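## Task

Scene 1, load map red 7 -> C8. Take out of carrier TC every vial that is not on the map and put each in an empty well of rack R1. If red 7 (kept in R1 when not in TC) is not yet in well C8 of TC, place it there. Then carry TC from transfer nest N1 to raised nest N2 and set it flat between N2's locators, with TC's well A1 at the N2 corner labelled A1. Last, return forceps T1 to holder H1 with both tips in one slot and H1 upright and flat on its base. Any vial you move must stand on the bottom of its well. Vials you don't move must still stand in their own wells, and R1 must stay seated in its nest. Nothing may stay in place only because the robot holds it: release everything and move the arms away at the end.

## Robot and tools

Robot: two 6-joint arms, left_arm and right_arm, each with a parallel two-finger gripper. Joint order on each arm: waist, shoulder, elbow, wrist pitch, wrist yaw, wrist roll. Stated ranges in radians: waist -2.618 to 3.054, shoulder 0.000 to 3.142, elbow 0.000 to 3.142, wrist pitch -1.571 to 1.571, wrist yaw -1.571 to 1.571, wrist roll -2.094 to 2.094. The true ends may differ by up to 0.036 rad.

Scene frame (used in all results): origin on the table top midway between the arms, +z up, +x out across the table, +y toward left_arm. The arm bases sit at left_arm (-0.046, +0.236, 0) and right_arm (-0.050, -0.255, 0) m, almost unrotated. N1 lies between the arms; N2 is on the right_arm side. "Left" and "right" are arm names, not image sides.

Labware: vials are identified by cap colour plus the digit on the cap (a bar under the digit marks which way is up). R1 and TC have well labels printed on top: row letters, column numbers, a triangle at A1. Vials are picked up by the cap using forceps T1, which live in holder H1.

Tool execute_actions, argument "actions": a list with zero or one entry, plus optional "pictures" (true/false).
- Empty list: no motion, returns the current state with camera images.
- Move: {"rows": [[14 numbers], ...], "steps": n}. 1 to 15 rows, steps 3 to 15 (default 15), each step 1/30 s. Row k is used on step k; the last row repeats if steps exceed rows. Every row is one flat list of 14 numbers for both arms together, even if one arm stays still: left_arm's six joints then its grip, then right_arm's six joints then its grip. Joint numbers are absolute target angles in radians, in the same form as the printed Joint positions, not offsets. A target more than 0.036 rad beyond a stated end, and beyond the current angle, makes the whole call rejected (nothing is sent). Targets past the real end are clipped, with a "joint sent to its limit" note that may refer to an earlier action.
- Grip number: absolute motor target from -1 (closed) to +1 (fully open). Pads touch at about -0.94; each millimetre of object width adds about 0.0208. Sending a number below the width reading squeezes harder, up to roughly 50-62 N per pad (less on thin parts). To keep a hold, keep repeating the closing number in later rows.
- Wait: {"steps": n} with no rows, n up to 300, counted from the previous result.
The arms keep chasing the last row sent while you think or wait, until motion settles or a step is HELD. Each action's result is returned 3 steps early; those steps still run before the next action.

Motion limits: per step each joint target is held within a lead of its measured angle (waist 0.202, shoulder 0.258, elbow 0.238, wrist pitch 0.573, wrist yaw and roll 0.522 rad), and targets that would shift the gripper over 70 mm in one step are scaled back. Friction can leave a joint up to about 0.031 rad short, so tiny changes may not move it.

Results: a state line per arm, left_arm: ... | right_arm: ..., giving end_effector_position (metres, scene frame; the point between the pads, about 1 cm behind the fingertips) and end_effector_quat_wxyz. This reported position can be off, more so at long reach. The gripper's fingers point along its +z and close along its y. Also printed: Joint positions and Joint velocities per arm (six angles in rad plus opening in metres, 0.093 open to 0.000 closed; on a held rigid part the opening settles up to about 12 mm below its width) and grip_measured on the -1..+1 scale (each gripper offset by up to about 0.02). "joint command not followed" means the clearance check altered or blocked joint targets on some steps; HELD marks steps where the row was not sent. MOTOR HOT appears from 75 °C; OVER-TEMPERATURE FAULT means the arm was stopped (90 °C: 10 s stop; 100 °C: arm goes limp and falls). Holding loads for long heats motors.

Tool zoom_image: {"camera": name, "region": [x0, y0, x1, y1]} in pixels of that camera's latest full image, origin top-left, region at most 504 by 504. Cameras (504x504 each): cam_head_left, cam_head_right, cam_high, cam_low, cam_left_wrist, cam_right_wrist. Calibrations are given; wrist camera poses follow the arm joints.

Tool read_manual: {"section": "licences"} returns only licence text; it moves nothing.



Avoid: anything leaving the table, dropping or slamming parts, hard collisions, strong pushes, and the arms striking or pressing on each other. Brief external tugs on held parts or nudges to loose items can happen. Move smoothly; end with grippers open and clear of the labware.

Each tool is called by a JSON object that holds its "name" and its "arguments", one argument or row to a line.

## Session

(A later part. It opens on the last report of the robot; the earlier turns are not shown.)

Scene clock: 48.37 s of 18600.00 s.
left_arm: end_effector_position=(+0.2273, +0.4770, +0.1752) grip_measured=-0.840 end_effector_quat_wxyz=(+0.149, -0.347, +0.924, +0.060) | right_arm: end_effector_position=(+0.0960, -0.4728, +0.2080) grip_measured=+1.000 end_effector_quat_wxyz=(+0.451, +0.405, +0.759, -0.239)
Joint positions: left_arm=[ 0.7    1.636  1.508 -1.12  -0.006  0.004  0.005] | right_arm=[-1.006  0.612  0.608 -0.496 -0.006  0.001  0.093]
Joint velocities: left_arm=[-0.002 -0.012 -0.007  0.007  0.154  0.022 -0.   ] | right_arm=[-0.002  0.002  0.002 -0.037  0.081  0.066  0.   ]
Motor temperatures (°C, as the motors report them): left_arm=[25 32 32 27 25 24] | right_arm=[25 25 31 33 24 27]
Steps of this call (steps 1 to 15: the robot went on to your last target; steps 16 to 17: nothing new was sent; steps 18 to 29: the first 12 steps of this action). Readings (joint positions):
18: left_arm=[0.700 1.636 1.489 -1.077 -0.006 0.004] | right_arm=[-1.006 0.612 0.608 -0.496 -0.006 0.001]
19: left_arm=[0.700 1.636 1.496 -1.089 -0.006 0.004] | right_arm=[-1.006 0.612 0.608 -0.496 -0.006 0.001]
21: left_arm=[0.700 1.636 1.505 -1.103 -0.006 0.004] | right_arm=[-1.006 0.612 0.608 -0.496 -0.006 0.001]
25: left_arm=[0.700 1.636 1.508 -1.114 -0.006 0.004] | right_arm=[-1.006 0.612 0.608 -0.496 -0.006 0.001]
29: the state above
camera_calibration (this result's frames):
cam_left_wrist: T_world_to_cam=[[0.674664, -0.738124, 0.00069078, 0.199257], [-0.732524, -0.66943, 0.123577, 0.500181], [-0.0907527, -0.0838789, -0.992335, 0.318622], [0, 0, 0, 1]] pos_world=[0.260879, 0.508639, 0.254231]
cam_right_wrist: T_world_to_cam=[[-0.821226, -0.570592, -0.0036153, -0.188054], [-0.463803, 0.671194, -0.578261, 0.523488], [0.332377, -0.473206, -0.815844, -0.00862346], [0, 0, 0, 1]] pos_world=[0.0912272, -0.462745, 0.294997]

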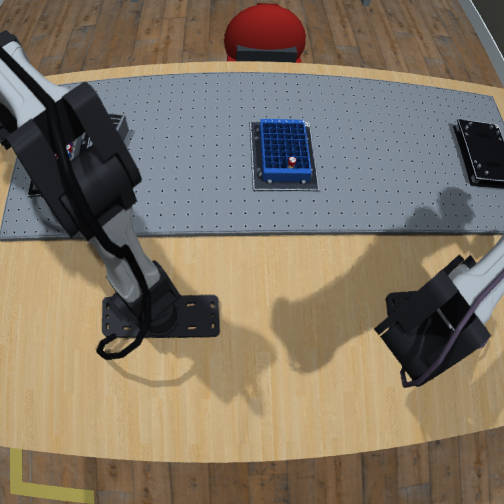

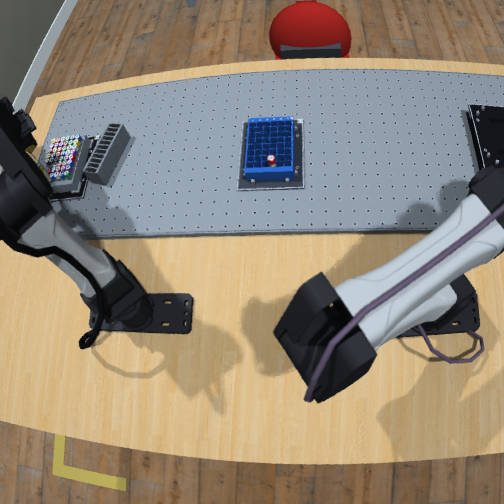

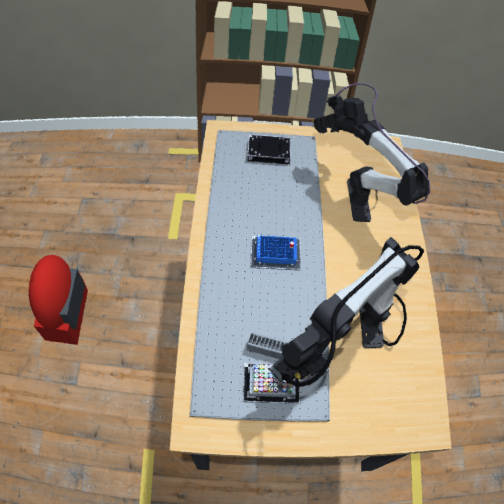

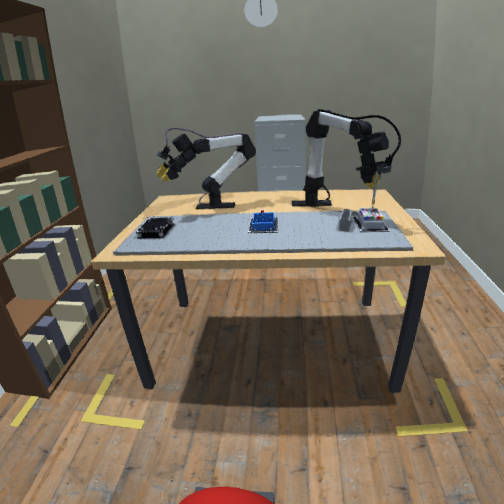

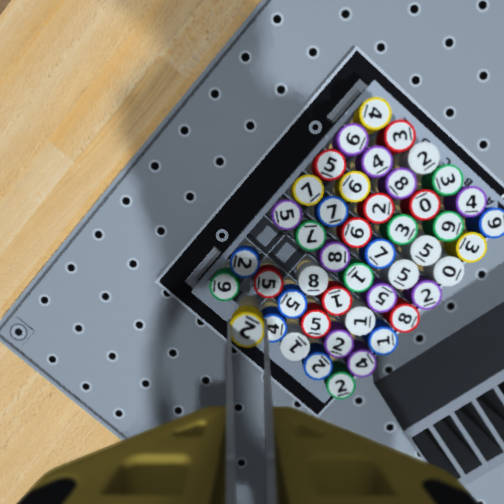

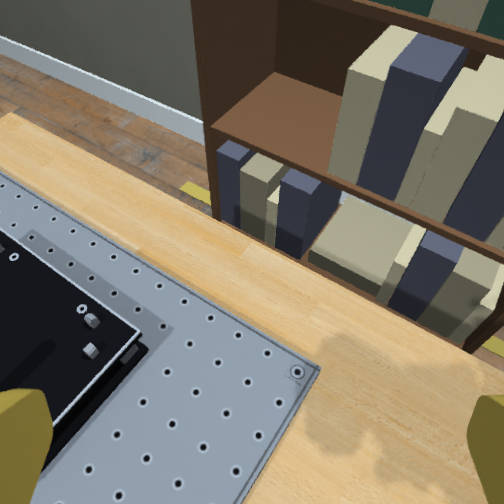

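{"name": "execute_actions", "arguments": {
  "actions": [
    {"rows":[[0.70,1.636,1.53,-1.092,0.003,0,-0.85,-1.0,0.6,0.6,-0.5,0,0,1]],"steps":15}
  ],
  "pictures": true
}}

{"name": "zoom_image", "arguments": {
  "camera": "cam_left_wrist",
  "region": [190, 240, 310, 360]
}}

Scene clock: 49.27 s of 18600.00 s.
left_arm: end_effector_position=(+0.2284, +0.4779, +0.1757) grip_measured=-0.840 end_effector_quat_wxyz=(+0.152, -0.346, +0.924, +0.061) | right_arm: end_effector_position=(+0.0960, -0.4728, +0.2080) grip_measured=+1.000 end_effector_quat_wxyz=(+0.451, +0.405, +0.759, -0.239)
Joint positions: left_arm=[ 0.7    1.636  1.508 -1.114 -0.006  0.004  0.005] | right_arm=[-1.006  0.612  0.608 -0.496 -0.006  0.001  0.093]
Joint velocities: left_arm=[-0.007  0.002 -0.012  0.022 -0.037  0.022 -0.001] | right_arm=[ 0.012 -0.012  0.002  0.022 -0.051  0.037  0.   ]
Motor temperatures (°C, as the motors report them): left_arm=[25 32 32 27 25 24] | right_arm=[25 25 31 34 24 27]
Steps of this call (steps 1 to 3: the last 3 steps of your previous action; steps 4 to 15: the robot went on to your last target; steps 16 to 27: the first 12 steps of this action). Readings (joint positions):
16: left_arm=[0.700 1.636 1.508 -1.120 -0.006 0.004] | right_arm=[-1.006 0.612 0.608 -0.496 -0.006 0.001]
17: left_arm=[0.700 1.636 1.508 -1.119 -0.006 0.004] | right_arm=[-1.006 0.612 0.608 -0.496 -0.006 0.001]
19: left_arm=[0.700 1.636 1.508 -1.117 -0.006 0.004] | right_arm=[-1.006 0.612 0.608 -0.496 -0.006 0.001]
23: left_arm=[0.700 1.636 1.508 -1.114 -0.006 0.004] | right_arm=[-1.006 0.612 0.608 -0.496 -0.006 0.001]
27: the state above
camera_calibration (this result's frames):
cam_left_wrist: T_world_to_cam=[[0.674661, -0.738127, 0.000813882, 0.199209], [-0.733077, -0.669915, 0.117519, 0.502936], [-0.0861988, -0.0798821, -0.99307, 0.316444], [0, 0, 0, 1]] pos_world=[0.261569, 0.509244, 0.254985]
cam_right_wrist: T_world_to_cam=[[-0.821226, -0.570592, -0.0036153, -0.188054], [-0.463803, 0.671194, -0.578261, 0.523488], [0.332377, -0.473206, -0.815844, -0.00862346], [0, 0, 0, 1]] pos_world=[0.0912272, -0.462745, 0.294997]

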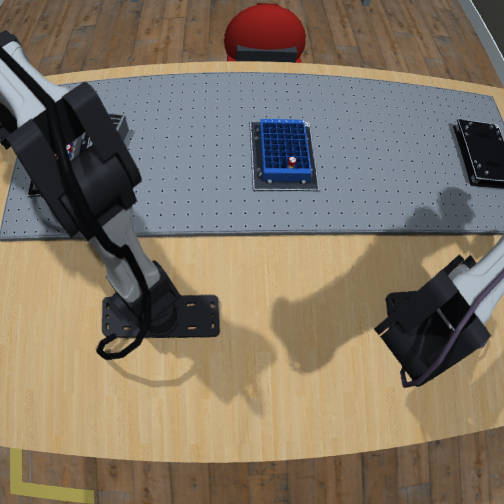

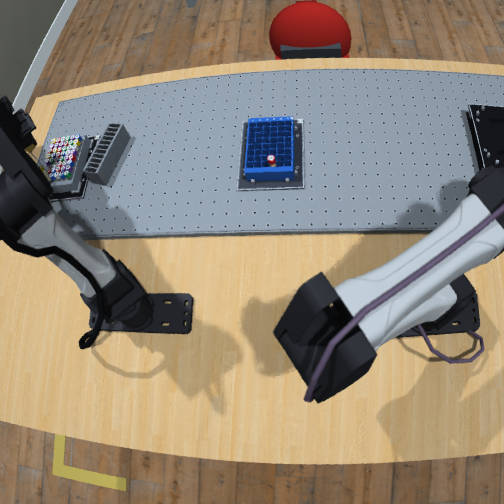

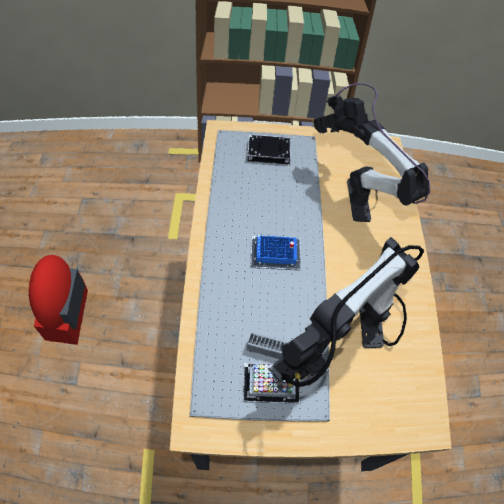

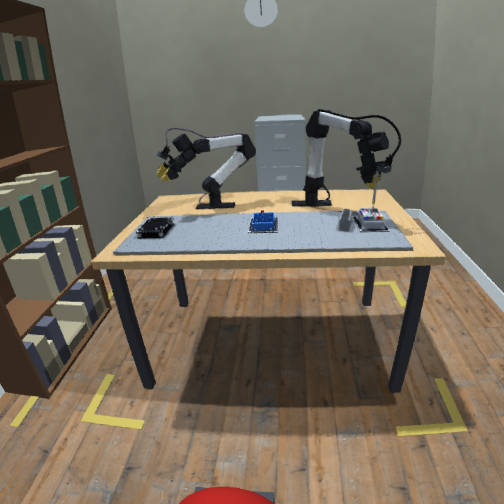

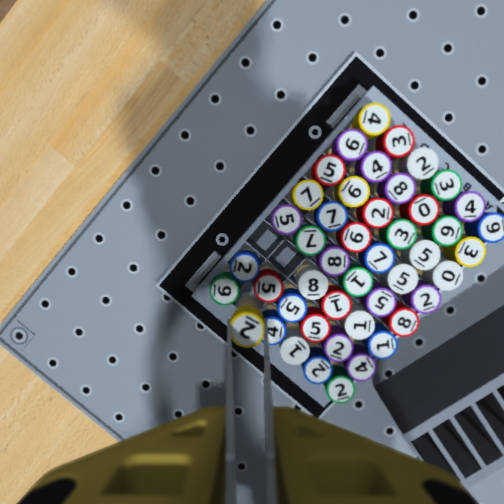

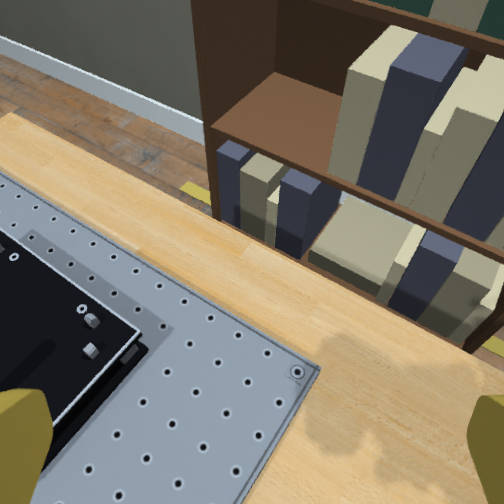

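Region (190, 240, 310, 360) of cam_left_wrist's 504x504 image, scaled by 4.200, with more detail than that image has.

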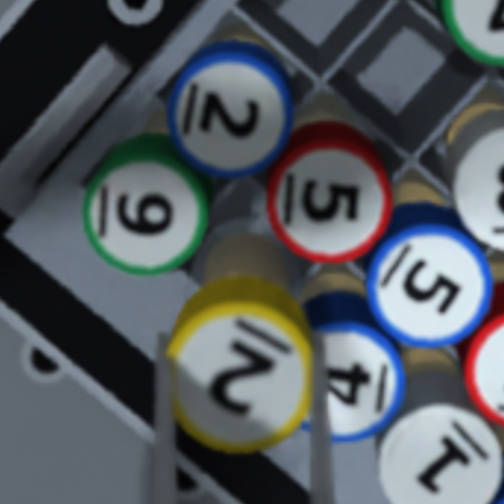

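{"name": "execute_actions", "arguments": {
  "actions": [
    {"rows":[[0.70,1.636,1.495,-1.086,0.003,0,-0.85,-1.0,0.6,0.6,-0.5,0,0,1],[0.70,1.636,1.492,-1.083,0.003,0,-0.85,-1.0,0.6,0.6,-0.5,0,0,1],[0.70,1.636,1.489,-1.080,0.003,0,-0.85,-1.0,0.6,0.6,-0.5,0,0,1],[0.70,1.636,1.486,-1.077,0.003,0,-0.85,-1.0,0.6,0.6,-0.5,0,0,1],[0.70,1.636,1.483,-1.074,0.003,0,-0.85,-1.0,0.6,0.6,-0.5,0,0,1],[0.70,1.636,1.480,-1.071,0.003,0,-0.85,-1.0,0.6,0.6,-0.5,0,0,1],[0.70,1.636,1.477,-1.070,0.003,0,-0.85,-1.0,0.6,0.6,-0.5,0,0,1],[0.70,1.636,1.474,-1.070,0.003,0,-0.85,-1.0,0.6,0.6,-0.5,0,0,1],[0.70,1.636,1.471,-1.070,0.003,0,-0.85,-1.0,0.6,0.6,-0.5,0,0,1]],"steps":15}
  ],
  "pictures": true
}}

{"name": "zoom_image", "arguments": {
  "camera": "cam_left_wrist",
  "region": [190, 240, 310, 360]
}}

Scene clock: 49.87 s of 18600.00 s.
left_arm: end_effector_position=(+0.2282, +0.4777, +0.1695) grip_measured=-0.840 end_effector_quat_wxyz=(+0.150, -0.346, +0.924, +0.060) | right_arm: end_effector_position=(+0.0960, -0.4728, +0.2080) grip_measured=+1.000 end_effector_quat_wxyz=(+0.451, +0.405, +0.759, -0.239)
Joint positions: left_arm=[ 0.7    1.636  1.485 -1.094 -0.006  0.004  0.005] | right_arm=[-1.006  0.612  0.608 -0.496 -0.006  0.001  0.093]
Joint velocities: left_arm=[-0.002 -0.017 -0.022 -0.007 -0.037 -0.066 -0.   ] | right_arm=[ 0.002  0.007  0.012  0.007 -0.022 -0.007  0.   ]
Motor temperatures (°C, as the motors report them): left_arm=[25 32 32 27 25 24] | right_arm=[25 25 31 34 24 27]
Steps of this call (steps 1 to 3: the last 3 steps of your previous action; steps 4 to 6: the robot went on to your last target; steps 7 to 18: the first 12 steps of this action). Readings (joint positions):
7: left_arm=[0.700 1.636 1.508 -1.113 -0.006 0.004] | right_arm=[-1.006 0.612 0.608 -0.496 -0.006 0.001]
8: left_arm=[0.700 1.636 1.508 -1.112 -0.006 0.004] | right_arm=[-1.006 0.612 0.608 -0.496 -0.006 0.001]
10: left_arm=[0.700 1.636 1.508 -1.108 -0.006 0.004] | right_arm=[-1.006 0.612 0.608 -0.496 -0.006 0.001]
14: left_arm=[0.700 1.636 1.496 -1.096 -0.006 0.004] | right_arm=[-1.006 0.612 0.608 -0.496 -0.006 0.001]
18: the state above
camera_calibration (this result's frames):
cam_left_wrist: T_world_to_cam=[[0.674573, -0.738207, 0.00109837, 0.199166], [-0.732846, -0.669493, 0.121313, 0.502471], [-0.0888187, -0.0826393, -0.992614, 0.312153], [0, 0, 0, 1]] pos_world=[0.261607, 0.509223, 0.248672]
cam_right_wrist: T_world_to_cam=[[-0.821226, -0.570592, -0.0036153, -0.188054], [-0.463803, 0.671194, -0.578261, 0.523488], [0.332377, -0.473206, -0.815844, -0.00862346], [0, 0, 0, 1]] pos_world=[0.0912272, -0.462745, 0.294997]

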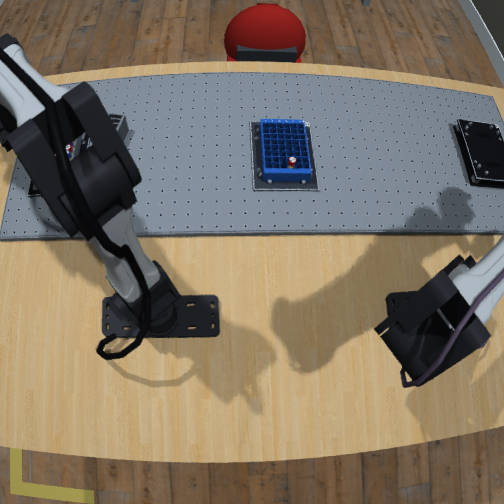

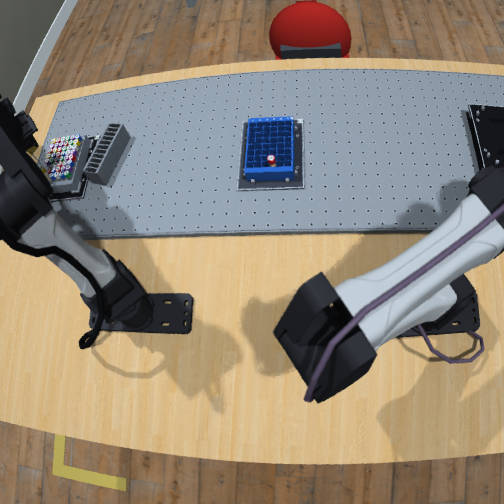

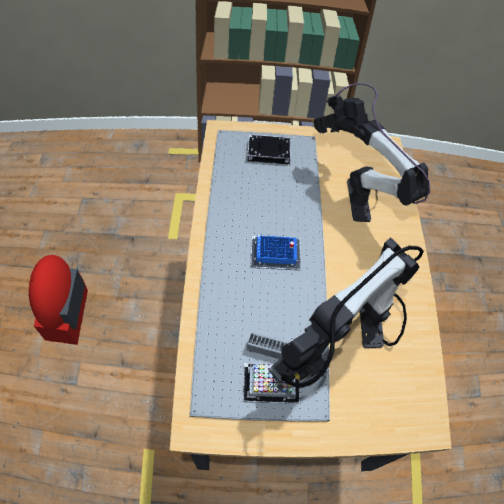

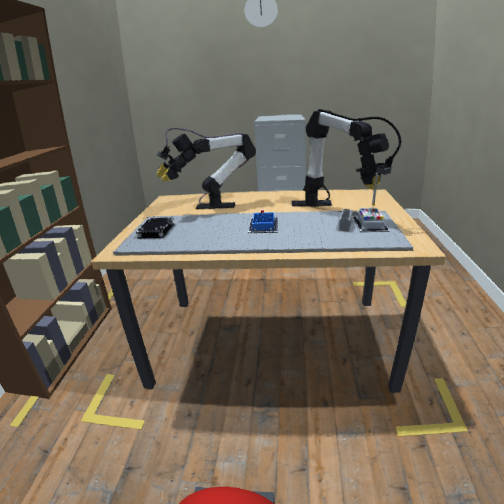

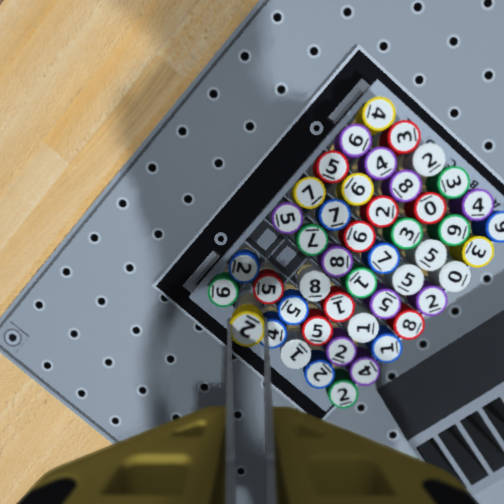

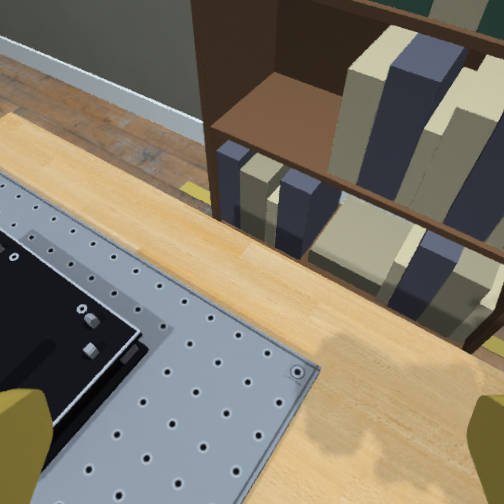

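Region (190, 240, 310, 360) of cam_left_wrist's 504x504 image, scaled by 4.200, with more detail than that image has.

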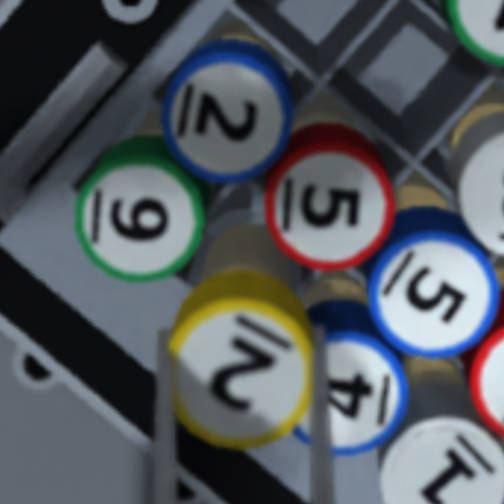

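Entering. Continue 11 mm.

{"name": "execute_actions", "arguments": {
  "actions": [
    {"rows":[[0.70,1.636,1.467,-1.064,0.003,0,-0.85,-1.0,0.6,0.6,-0.5,0,0,1],[0.70,1.636,1.463,-1.060,0.003,0,-0.85,-1.0,0.6,0.6,-0.5,0,0,1],[0.70,1.636,1.459,-1.056,0.003,0,-0.85,-1.0,0.6,0.6,-0.5,0,0,1],[0.70,1.636,1.455,-1.052,0.003,0,-0.85,-1.0,0.6,0.6,-0.5,0,0,1],[0.70,1.636,1.451,-1.048,0.003,0,-0.85,-1.0,0.6,0.6,-0.5,0,0,1],[0.70,1.636,1.447,-1.044,0.003,0,-0.85,-1.0,0.6,0.6,-0.5,0,0,1],[0.70,1.636,1.443,-1.040,0.003,0,-0.85,-1.0,0.6,0.6,-0.5,0,0,1],[0.70,1.636,1.439,-1.036,0.003,0,-0.85,-1.0,0.6,0.6,-0.5,0,0,1],[0.70,1.636,1.435,-1.032,0.003,0,-0.85,-1.0,0.6,0.6,-0.5,0,0,1],[0.70,1.636,1.431,-1.028,0.003,0,-0.85,-1.0,0.6,0.6,-0.5,0,0,1],[0.70,1.636,1.427,-1.028,0.003,0,-0.85,-1.0,0.6,0.6,-0.5,0,0,1]],"steps":15}
  ]
}}

{"name": "execute_actions", "arguments": {
  "actions": []
}}

Scene clock: 50.47 s of 18600.00 s.
left_arm: end_effector_position=(+0.2286, +0.4780, +0.1597) grip_measured=-0.840 end_effector_quat_wxyz=(+0.150, -0.346, +0.924, +0.060) | right_arm: end_effector_position=(+0.0960, -0.4728, +0.2080) grip_measured=+1.000 end_effector_quat_wxyz=(+0.451, +0.405, +0.759, -0.239)
Joint positions: left_arm=[ 0.7    1.636  1.446 -1.056 -0.006  0.004  0.005] | right_arm=[-1.006  0.612  0.608 -0.496 -0.006  0.001  0.093]
Joint velocities: left_arm=[-0.012 -0.007 -0.085 -0.007  0.051  0.007 -0.   ] | right_arm=[-0.002 -0.007 -0.002  0.007 -0.022 -0.022  0.   ]
Motor temperatures (°C, as the motors report them): left_arm=[25 32 32 27 25 24] | right_arm=[25 25 31 34 24 27]
Steps of this call (steps 1 to 3: the last 3 steps of your previous action; steps 4 to 6: the robot went on to your last target; steps 7 to 18: the first 12 steps of this action). Readings (joint positions):
7: left_arm=[0.700 1.636 1.485 -1.091 -0.006 0.004] | right_arm=[-1.006 0.612 0.608 -0.496 -0.006 0.001]
8: left_arm=[0.700 1.636 1.485 -1.089 -0.006 0.004] | right_arm=[-1.006 0.612 0.608 -0.496 -0.006 0.001]
10: left_arm=[0.700 1.636 1.480 -1.083 -0.006 0.004] | right_arm=[-1.006 0.612 0.608 -0.496 -0.006 0.001]
14: left_arm=[0.700 1.636 1.461 -1.070 -0.006 0.004] | right_arm=[-1.006 0.612 0.608 -0.496 -0.006 0.001]
18: the state above

Scene clock: 50.57 s of 18600.00 s.
left_arm: end_effector_position=(+0.2287, +0.4781, +0.1587) grip_measured=-0.840 end_effector_quat_wxyz=(+0.150, -0.346, +0.924, +0.060) | right_arm: end_effector_position=(+0.0960, -0.4728, +0.2080) grip_measured=+1.000 end_effector_quat_wxyz=(+0.451, +0.405, +0.759, -0.239)
Joint positions: left_arm=[ 0.7    1.636  1.442 -1.051 -0.006  0.004  0.005] | right_arm=[-1.006  0.612  0.608 -0.496 -0.006  0.001  0.093]
Joint velocities: left_arm=[ 0.017  0.002 -0.007  0.037 -0.022 -0.037  0.   ] | right_arm=[-0.012  0.002 -0.002  0.007 -0.022 -0.051  0.   ]
Motor temperatures (°C, as the motors report them): left_arm=[25 32 32 27 25 24] | right_arm=[25 25 31 34 24 27]
Kept back: nothing.
Steps of this call (steps 1 to 3: the last 3 steps of your previous action). Readings (joint positions):
1: left_arm=[0.700 1.636 1.444 -1.054 -0.006 0.004] | right_arm=[-1.006 0.612 0.608 -0.496 -0.006 0.001]
2: left_arm=[0.700 1.636 1.442 -1.053 -0.006 0.004] | right_arm=[-1.006 0.612 0.608 -0.496 -0.006 0.001]
3: the state above
camera_calibration (this result's frames):
cam_left_wrist: T_world_to_cam=[[0.674573, -0.738207, 0.00109072, 0.199166], [-0.732811, -0.669462, 0.121691, 0.504344], [-0.0891033, -0.0828891, -0.992567, 0.301611], [0, 0, 0, 1]] pos_world=[0.262111, 0.509666, 0.237777]
cam_right_wrist: T_world_to_cam=[[-0.821226, -0.570592, -0.0036153, -0.188054], [-0.463803, 0.671194, -0.578261, 0.523488], [0.332377, -0.473206, -0.815844, -0.00862346], [0, 0, 0, 1]] pos_world=[0.0912272, -0.462745, 0.294997]

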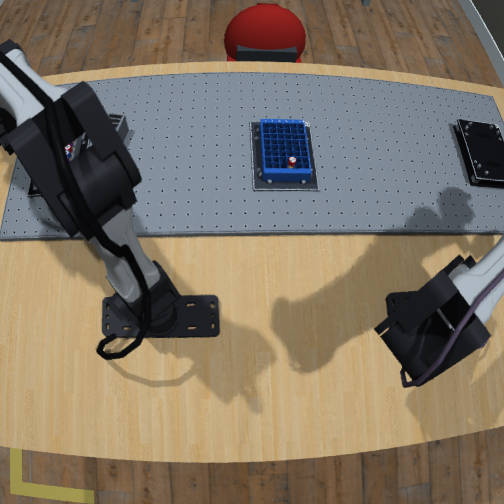

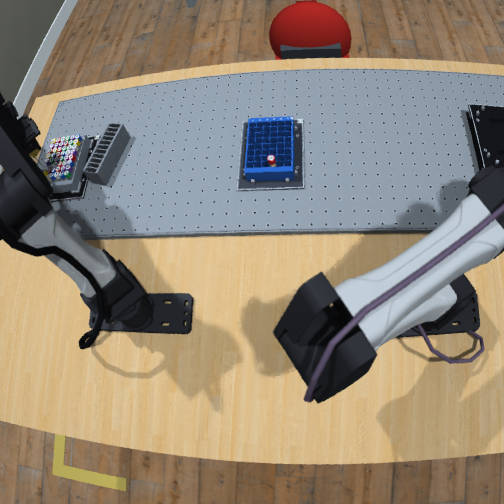

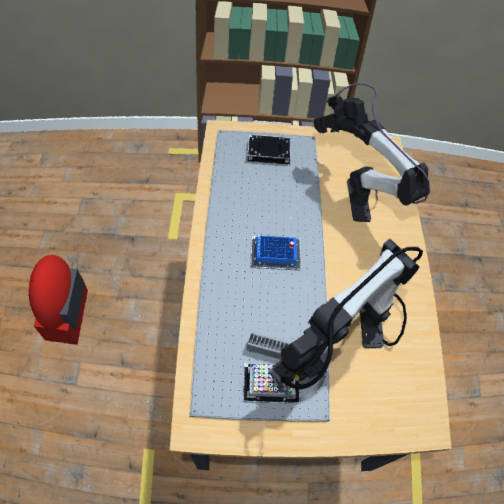

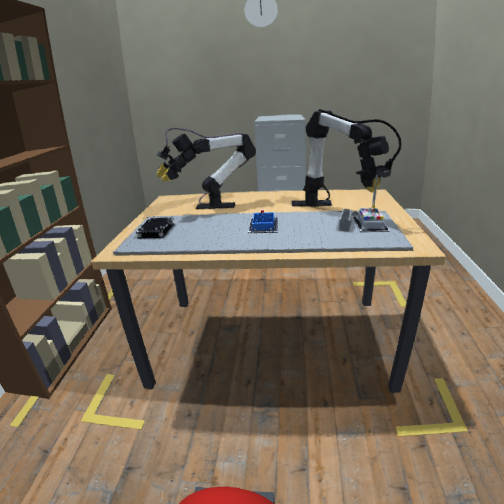

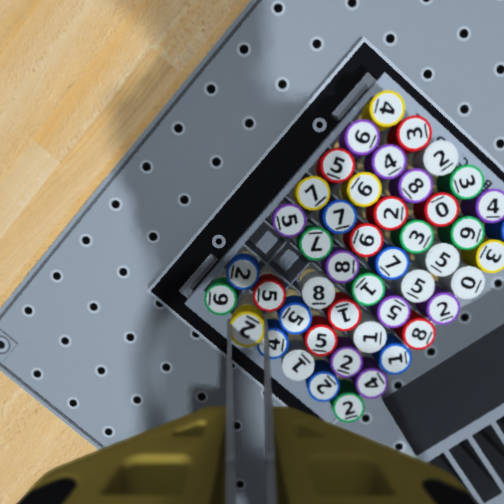

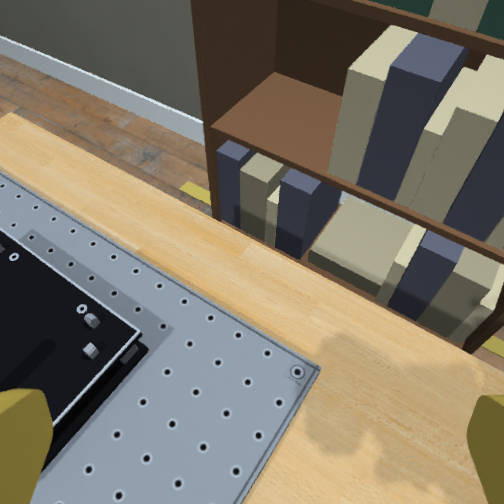

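{"name": "execute_actions", "arguments": {
  "actions": [
    {"rows":[[0.70,1.636,1.423,-1.022,0.003,0,-0.85,-1.0,0.6,0.6,-0.5,0,0,1],[0.70,1.636,1.419,-1.018,0.003,0,-0.85,-1.0,0.6,0.6,-0.5,0,0,1],[0.70,1.636,1.415,-1.014,0.003,0,-0.85,-1.0,0.6,0.6,-0.5,0,0,1],[0.70,1.636,1.411,-1.010,0.003,0,-0.85,-1.0,0.6,0.6,-0.5,0,0,1],[0.70,1.636,1.407,-1.006,0.003,0,-0.85,-1.0,0.6,0.6,-0.5,0,0,1],[0.70,1.636,1.403,-1.002,0.003,0,-0.85,-1.0,0.6,0.6,-0.5,0,0,1],[0.70,1.636,1.399,-0.998,0.003,0,-0.85,-1.0,0.6,0.6,-0.5,0,0,1],[0.70,1.636,1.395,-0.994,0.003,0,-0.85,-1.0,0.6,0.6,-0.5,0,0,1],[0.70,1.636,1.391,-0.990,0.003,0,-0.85,-1.0,0.6,0.6,-0.5,0,0,1],[0.70,1.636,1.387,-0.988,0.003,0,-0.85,-1.0,0.6,0.6,-0.5,0,0,1]],"steps":15}
  ]
}}

{"name": "execute_actions", "arguments": {
  "actions": [
    {"rows":[[0.70,1.636,1.387,-0.988,0.003,0,-0.82,-1.0,0.6,0.6,-0.5,0,0,1],[0.70,1.636,1.387,-0.988,0.003,0,-0.80,-1.0,0.6,0.6,-0.5,0,0,1],[0.70,1.636,1.387,-0.988,0.003,0,-0.78,-1.0,0.6,0.6,-0.5,0,0,1],[0.70,1.636,1.387,-0.988,0.003,0,-0.76,-1.0,0.6,0.6,-0.5,0,0,1],[0.70,1.636,1.387,-0.988,0.003,0,-0.74,-1.0,0.6,0.6,-0.5,0,0,1],[0.70,1.636,1.387,-0.988,0.003,0,-0.71,-1.0,0.6,0.6,-0.5,0,0,1]],"steps":12}
  ]
}}

{"name": "execute_actions", "arguments": {
  "actions": [
    {"rows":[[0.70,1.636,1.425,-1.03,0.003,0,-0.71,-1.0,0.6,0.6,-0.5,0,0,1],[0.70,1.636,1.435,-1.04,0.003,0,-0.71,-1.0,0.6,0.6,-0.5,0,0,1],[0.70,1.636,1.445,-1.05,0.003,0,-0.71,-1.0,0.6,0.6,-0.5,0,0,1],[0.70,1.636,1.455,-1.06,0.003,0,-0.71,-1.0,0.6,0.6,-0.5,0,0,1],[0.70,1.636,1.465,-1.07,0.003,0,-0.71,-1.0,0.6,0.6,-0.5,0,0,1],[0.70,1.636,1.475,-1.08,0.003,0,-0.71,-1.0,0.6,0.6,-0.5,0,0,1],[0.70,1.636,1.485,-1.09,0.003,0,-0.71,-1.0,0.6,0.6,-0.5,0,0,1],[0.70,1.636,1.495,-1.10,0.003,0,-0.71,-1.0,0.6,0.6,-0.5,0,0,1],[0.70,1.636,1.505,-1.11,0.003,0,-0.71,-1.0,0.6,0.6,-0.5,0,0,1],[0.70,1.636,1.515,-1.12,0.003,0,-0.71,-1.0,0.6,0.6,-0.5,0,0,1],[0.70,1.636,1.525,-1.13,0.003,0,-0.71,-1.0,0.6,0.6,-0.5,0,0,1],[0.70,1.636,1.535,-1.14,0.003,0,-0.71,-1.0,0.6,0.6,-0.5,0,0,1],[0.70,1.636,1.55,-1.155,0.003,0,-0.71,-1.0,0.6,0.6,-0.5,0,0,1],[0.70,1.636,1.565,-1.17,0.003,0,-0.71,-1.0,0.6,0.6,-0.5,0,0,1],[0.70,1.636,1.58,-1.185,0.003,0,-0.71,-1.0,0.6,0.6,-0.5,0,0,1]],"steps":15}
  ],
  "pictures": true
}}

Scene clock: 51.57 s of 18600.00 s.
left_arm: end_effector_position=(+0.2289, +0.4783, +0.1493) grip_measured=-0.840 end_effector_quat_wxyz=(+0.150, -0.346, +0.924, +0.060) | right_arm: end_effector_position=(+0.0960, -0.4728, +0.2080) grip_measured=+1.000 end_effector_quat_wxyz=(+0.451, +0.405, +0.759, -0.239)
Joint positions: left_arm=[ 0.7    1.636  1.405 -1.014 -0.006  0.004  0.005] | right_arm=[-1.006  0.612  0.608 -0.496 -0.006  0.001  0.093]
Joint velocities: left_arm=[-0.007 -0.012 -0.032  0.007 -0.037  0.081  0.   ] | right_arm=[-0.002  0.007 -0.002 -0.022  0.007  0.022  0.   ]
Motor temperatures (°C, as the motors report them): left_arm=[25 32 32 27 25 24] | right_arm=[25 25 31 34 24 27]
Steps of this call (steps 1 to 15: the robot went on to your last target; steps 16 to 18: nothing new was sent; steps 19 to 30: the first 12 steps of this action). Readings (joint positions):
19: left_arm=[0.700 1.636 1.442 -1.049 -0.006 0.004] | right_arm=[-1.006 0.612 0.608 -0.496 -0.006 0.001]
20: left_arm=[0.700 1.636 1.442 -1.047 -0.006 0.004] | right_arm=[-1.006 0.612 0.608 -0.496 -0.006 0.001]
22: left_arm=[0.700 1.636 1.437 -1.041 -0.006 0.004] | right_arm=[-1.006 0.612 0.608 -0.496 -0.006 0.001]
26: left_arm=[0.700 1.636 1.417 -1.028 -0.006 0.004] | right_arm=[-1.006 0.612 0.608 -0.496 -0.006 0.001]
30: the state above

Scene clock: 51.97 s of 18600.00 s.
left_arm: end_effector_position=(+0.2293, +0.4785, +0.1487) grip_measured=-0.713 end_effector_quat_wxyz=(+0.151, -0.346, +0.924, +0.060) | right_arm: end_effector_position=(+0.0960, -0.4728, +0.2080) grip_measured=+1.000 end_effector_quat_wxyz=(+0.451, +0.405, +0.759, -0.239)
Joint positions: left_arm=[ 0.7    1.636  1.402 -1.009 -0.005  0.004  0.011] | right_arm=[-1.006  0.612  0.608 -0.496 -0.006  0.001  0.093]
Joint velocities: left_arm=[-0.007 -0.012  0.002  0.007 -0.022  0.007  0.   ] | right_arm=[-0.017 -0.022 -0.012  0.095  0.066 -0.081  0.   ]
Motor temperatures (°C, as the motors report them): left_arm=[25 32 32 27 25 24] | right_arm=[25 25 31 34 24 27]
Steps of this call (steps 1 to 3: the last 3 steps of your previous action; steps 4 to 12: the first 9 steps of this action). Readings (joint positions):
4: left_arm=[0.700 1.636 1.404 -1.012 -0.006 0.004] | right_arm=[-1.006 0.612 0.608 -0.496 -0.006 0.001]
5: left_arm=[0.700 1.636 1.404 -1.011 -0.006 0.004] | right_arm=[-1.006 0.612 0.608 -0.496 -0.006 0.001]
7: left_arm=[0.700 1.636 1.404 -1.011 -0.005 0.004] | right_arm=[-1.006 0.612 0.608 -0.496 -0.006 0.001]
11: left_arm=[0.700 1.636 1.402 -1.009 -0.005 0.004] | right_arm=[-1.006 0.612 0.608 -0.496 -0.006 0.001]
12: the state above

Scene clock: 52.47 s of 18600.00 s.
left_arm: end_effector_position=(+0.2312, +0.4801, +0.1738) grip_measured=-0.713 end_effector_quat_wxyz=(+0.159, -0.346, +0.923, +0.063) | right_arm: end_effector_position=(+0.0960, -0.4728, +0.2080) grip_measured=+1.000 end_effector_quat_wxyz=(+0.451, +0.405, +0.759, -0.239)
Joint positions: left_arm=[ 0.7    1.636  1.496 -1.088 -0.005  0.004  0.011] | right_arm=[-1.006  0.612  0.608 -0.496 -0.006  0.001  0.093]
Joint velocities: left_arm=[-0.017 -0.002  0.276 -0.3   -0.037 -0.037  0.001] | right_arm=[-0.007 -0.022  0.002 -0.022  0.037  0.007  0.   ]
Motor temperatures (°C, as the motors report them): left_arm=[25 32 32 27 25 24] | right_arm=[25 25 31 34 24 27]
Steps of this call (steps 1 to 3: the last 3 steps of your previous action; steps 4 to 15: the first 12 steps of this action). Readings (joint positions):
4: left_arm=[0.700 1.636 1.402 -1.010 -0.005 0.004] | right_arm=[-1.006 0.612 0.608 -0.496 -0.006 0.001]
5: left_arm=[0.700 1.636 1.403 -1.013 -0.005 0.004] | right_arm=[-1.006 0.612 0.608 -0.496 -0.006 0.001]
7: left_arm=[0.700 1.636 1.414 -1.026 -0.005 0.004] | right_arm=[-1.006 0.612 0.608 -0.496 -0.006 0.001]
11: left_arm=[0.700 1.636 1.455 -1.055 -0.005 0.004] | right_arm=[-1.006 0.612 0.608 -0.496 -0.006 0.001]
15: the state above
camera_calibration (this result's frames):
cam_left_wrist: T_world_to_cam=[[0.674365, -0.738395, 0.00217596, 0.198906], [-0.734582, -0.670578, 0.103515, 0.509769], [-0.0749758, -0.0714053, -0.994626, 0.30864], [0, 0, 0, 1]] pos_world=[0.263472, 0.51075, 0.253779]
cam_right_wrist: T_world_to_cam=[[-0.821226, -0.570592, -0.0036153, -0.188054], [-0.463803, 0.671194, -0.578261, 0.523488], [0.332377, -0.473206, -0.815844, -0.00862346], [0, 0, 0, 1]] pos_world=[0.0912272, -0.462745, 0.294997]

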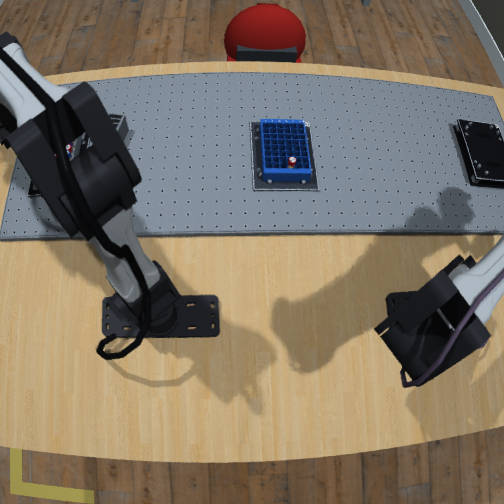

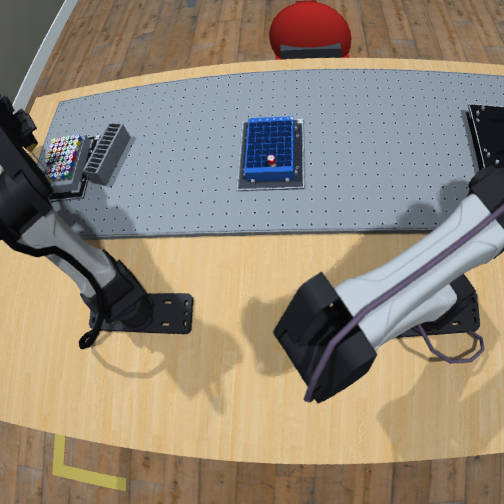

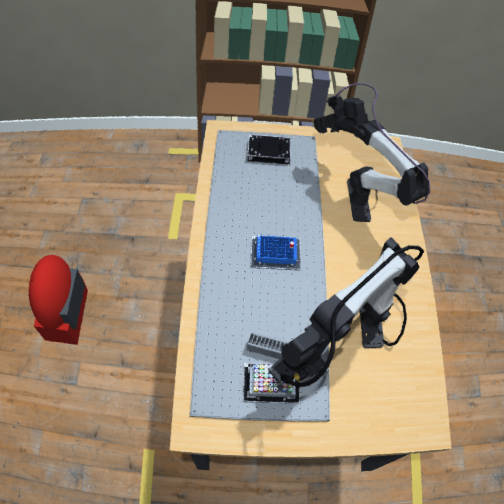

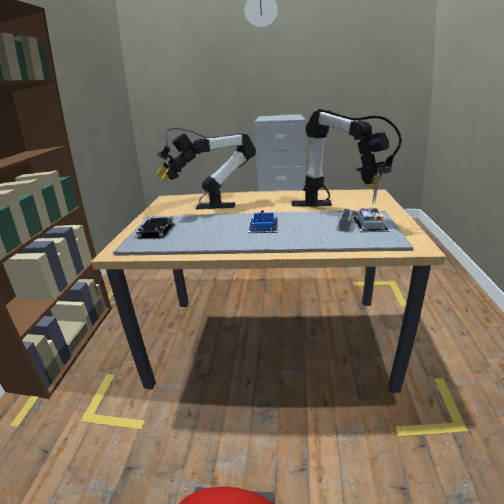

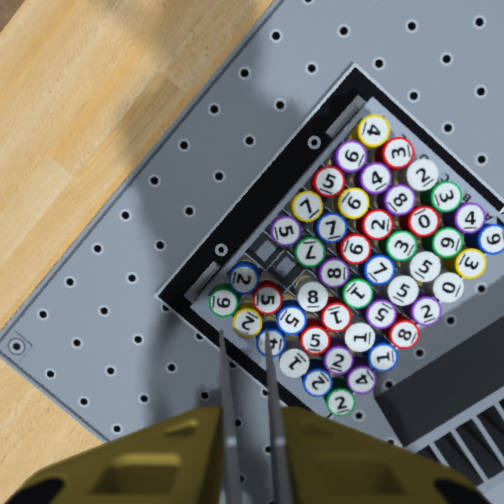

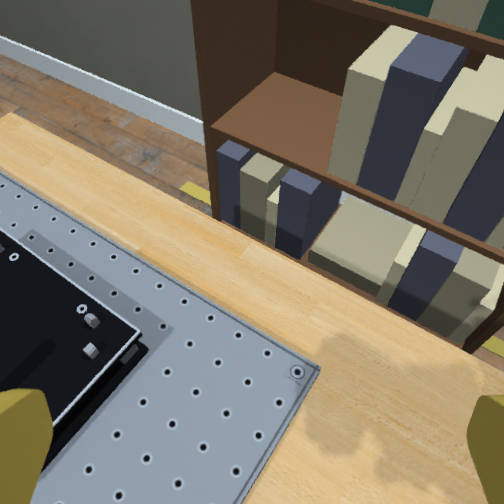

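{"name": "execute_actions", "arguments": {
  "actions": [
    {"rows":[[0.68,1.60,1.56,-1.19,0.06,0.15,-0.71,-0.95,0.7,0.7,-0.6,0,0,1],[0.66,1.56,1.52,-1.19,0.12,0.3,-0.71,-0.9,0.8,0.8,-0.7,0,0,1],[0.64,1.52,1.48,-1.19,0.18,0.45,-0.71,-0.85,0.9,0.9,-0.8,0,0,1],[0.62,1.48,1.44,-1.19,0.24,0.6,-0.71,-0.8,1.0,1.0,-0.9,0,0,1],[0.60,1.45,1.40,-1.19,0.30,0.72,-0.71,-0.75,1.1,1.1,-1.0,0,0,1],[0.583,1.42,1.36,-1.19,0.339,0.82,-0.71,-0.7,1.2,1.2,-1.1,0,0,1],[0.583,1.42,1.33,-1.17,0.339,0.82,-0.71,-0.67,1.3,1.3,-1.2,0,0,1]],"steps":15}
  ]
}}

{"name": "execute_actions", "arguments": {
  "actions": [
    {"rows":[[0.583,1.42,1.294,-1.136,0.339,0.82,-0.71,-0.67,1.3,1.3,-1.2,0,0,1]],"steps":15}
  ],
  "pictures": true
}}

Scene clock: 53.17 s of 18600.00 s.
left_arm: end_effector_position=(+0.2308, +0.3684, +0.1910) grip_measured=-0.712 end_effector_quat_wxyz=(+0.209, +0.073, +0.975, -0.019) | right_arm: end_effector_position=(+0.2036, -0.4478, +0.2165) grip_measured=+1.000 end_effector_quat_wxyz=(+0.250, +0.309, +0.914, -0.083)
Joint positions: left_arm=[ 0.584  1.427  1.348 -1.18   0.29   0.709  0.011] | right_arm=[-0.673  1.3    1.29  -1.027 -0.003  0.001  0.093]
Joint velocities: left_arm=[-0.002  0.012 -0.1   -0.022  0.242  0.74  -0.001] | right_arm=[ 0.007  0.193 -0.007 -0.872 -0.081  0.007  0.   ]
Motor temperatures (°C, as the motors report them): left_arm=[25 33 32 27 25 24] | right_arm=[25 25 31 34 24 27]
Steps of this call (steps 1 to 3: the last 3 steps of your previous action; steps 4 to 9: the robot went on to your last target; steps 10 to 21: the first 12 steps of this action). Readings (joint positions):
10: left_arm=[0.700 1.636 1.561 -1.160 0.001 0.023] | right_arm=[-0.999 0.621 0.620 -0.514 -0.003 0.001]
11: left_arm=[0.698 1.631 1.556 -1.161 0.016 0.068] | right_arm=[-0.977 0.655 0.659 -0.557 0.001 0.001]
13: left_arm=[0.677 1.588 1.509 -1.158 0.071 0.217] | right_arm=[-0.896 0.800 0.810 -0.668 0.006 0.001]
17: left_arm=[0.596 1.450 1.377 -1.170 0.222 0.554] | right_arm=[-0.713 1.144 1.168 -0.911 0.003 0.001]
21: the state above

Scene clock: 53.67 s of 18600.00 s.
left_arm: end_effector_position=(+0.2314, +0.3616, +0.1814) grip_measured=-0.712 end_effector_quat_wxyz=(+0.214, +0.124, +0.968, -0.029) | right_arm: end_effector_position=(+0.1779, -0.4283, +0.1992) grip_measured=+1.000 end_effector_quat_wxyz=(+0.178, +0.314, +0.931, -0.059)
Joint positions: left_arm=[ 0.584  1.427  1.307 -1.157  0.328  0.811  0.011] | right_arm=[-0.673  1.305  1.29  -1.178 -0.003  0.001  0.093]
Joint velocities: left_arm=[ 0.017  0.002  0.007  0.037  0.037 -0.007 -0.   ] | right_arm=[ 0.002 -0.007  0.002 -0.007 -0.007  0.007  0.   ]
Motor temperatures (°C, as the motors report them): left_arm=[25 33 32 27 25 24] | right_arm=[25 25 31 34 24 27]
Steps of this call (steps 1 to 3: the last 3 steps of your previous action; steps 4 to 15: the first 12 steps of this action). Readings (joint positions):
4: left_arm=[0.584 1.427 1.340 -1.175 0.314 0.772] | right_arm=[-0.673 1.305 1.290 -1.125 -0.003 0.001]
5: left_arm=[0.584 1.427 1.332 -1.168 0.318 0.780] | right_arm=[-0.673 1.305 1.290 -1.138 -0.003 0.001]
7: left_arm=[0.584 1.427 1.314 -1.163 0.322 0.793] | right_arm=[-0.673 1.305 1.290 -1.155 -0.003 0.001]
11: left_arm=[0.584 1.427 1.307 -1.161 0.326 0.806] | right_arm=[-0.673 1.305 1.290 -1.172 -0.003 0.001]
15: the state above
camera_calibration (this result's frames):
cam_left_wrist: T_world_to_cam=[[-0.23231, -0.972551, 0.013321, 0.403647], [-0.972543, 0.23246, 0.0110889, 0.174992], [-0.0138811, -0.0103792, -0.99985, 0.272401], [0, 0, 0, 1]] pos_world=[0.26774, 0.354716, 0.265042]
cam_right_wrist: T_world_to_cam=[[-0.59632, -0.802634, -0.0134979, -0.23281], [-0.800994, 0.593823, 0.0760408, 0.422977], [-0.0530176, 0.0561564, -0.997013, 0.3094], [0, 0, 0, 1]] pos_world=[0.216377, -0.455409, 0.27317]

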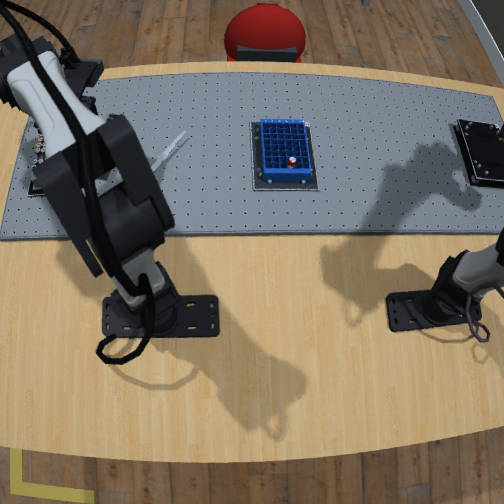

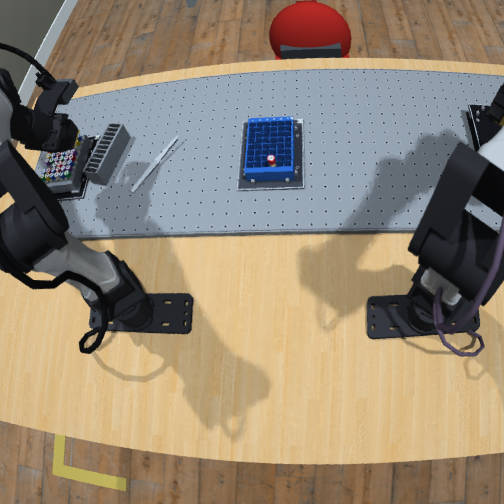

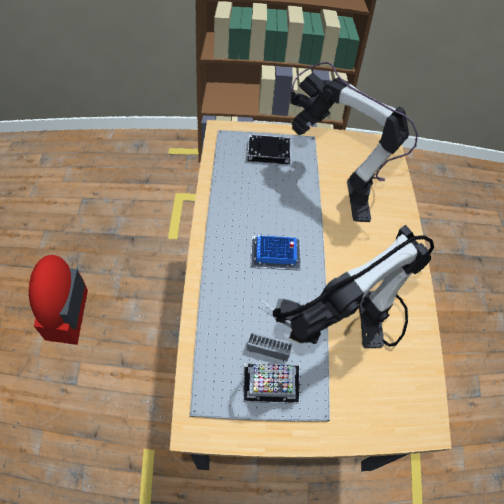

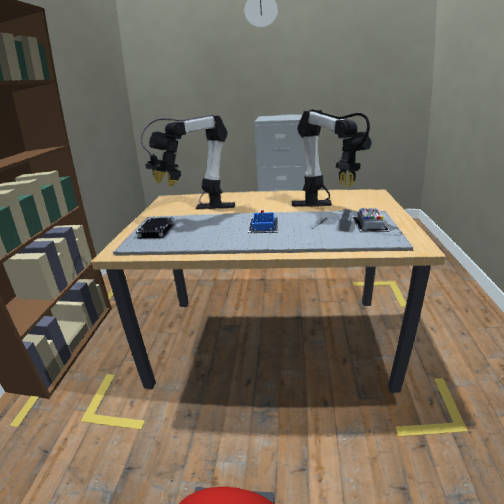

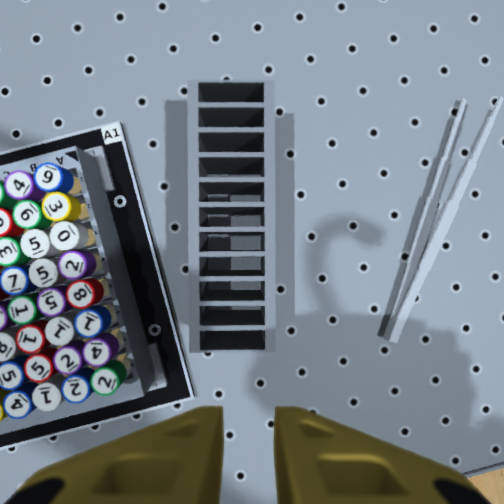

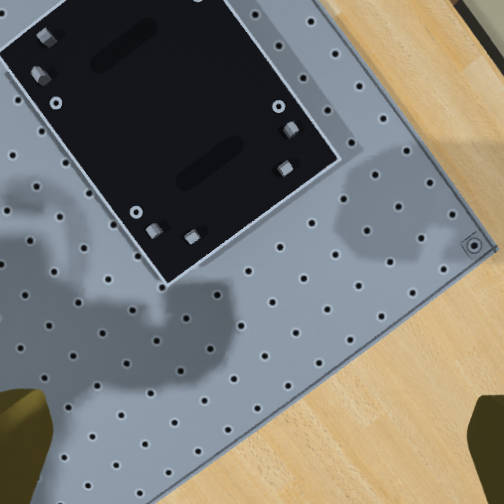

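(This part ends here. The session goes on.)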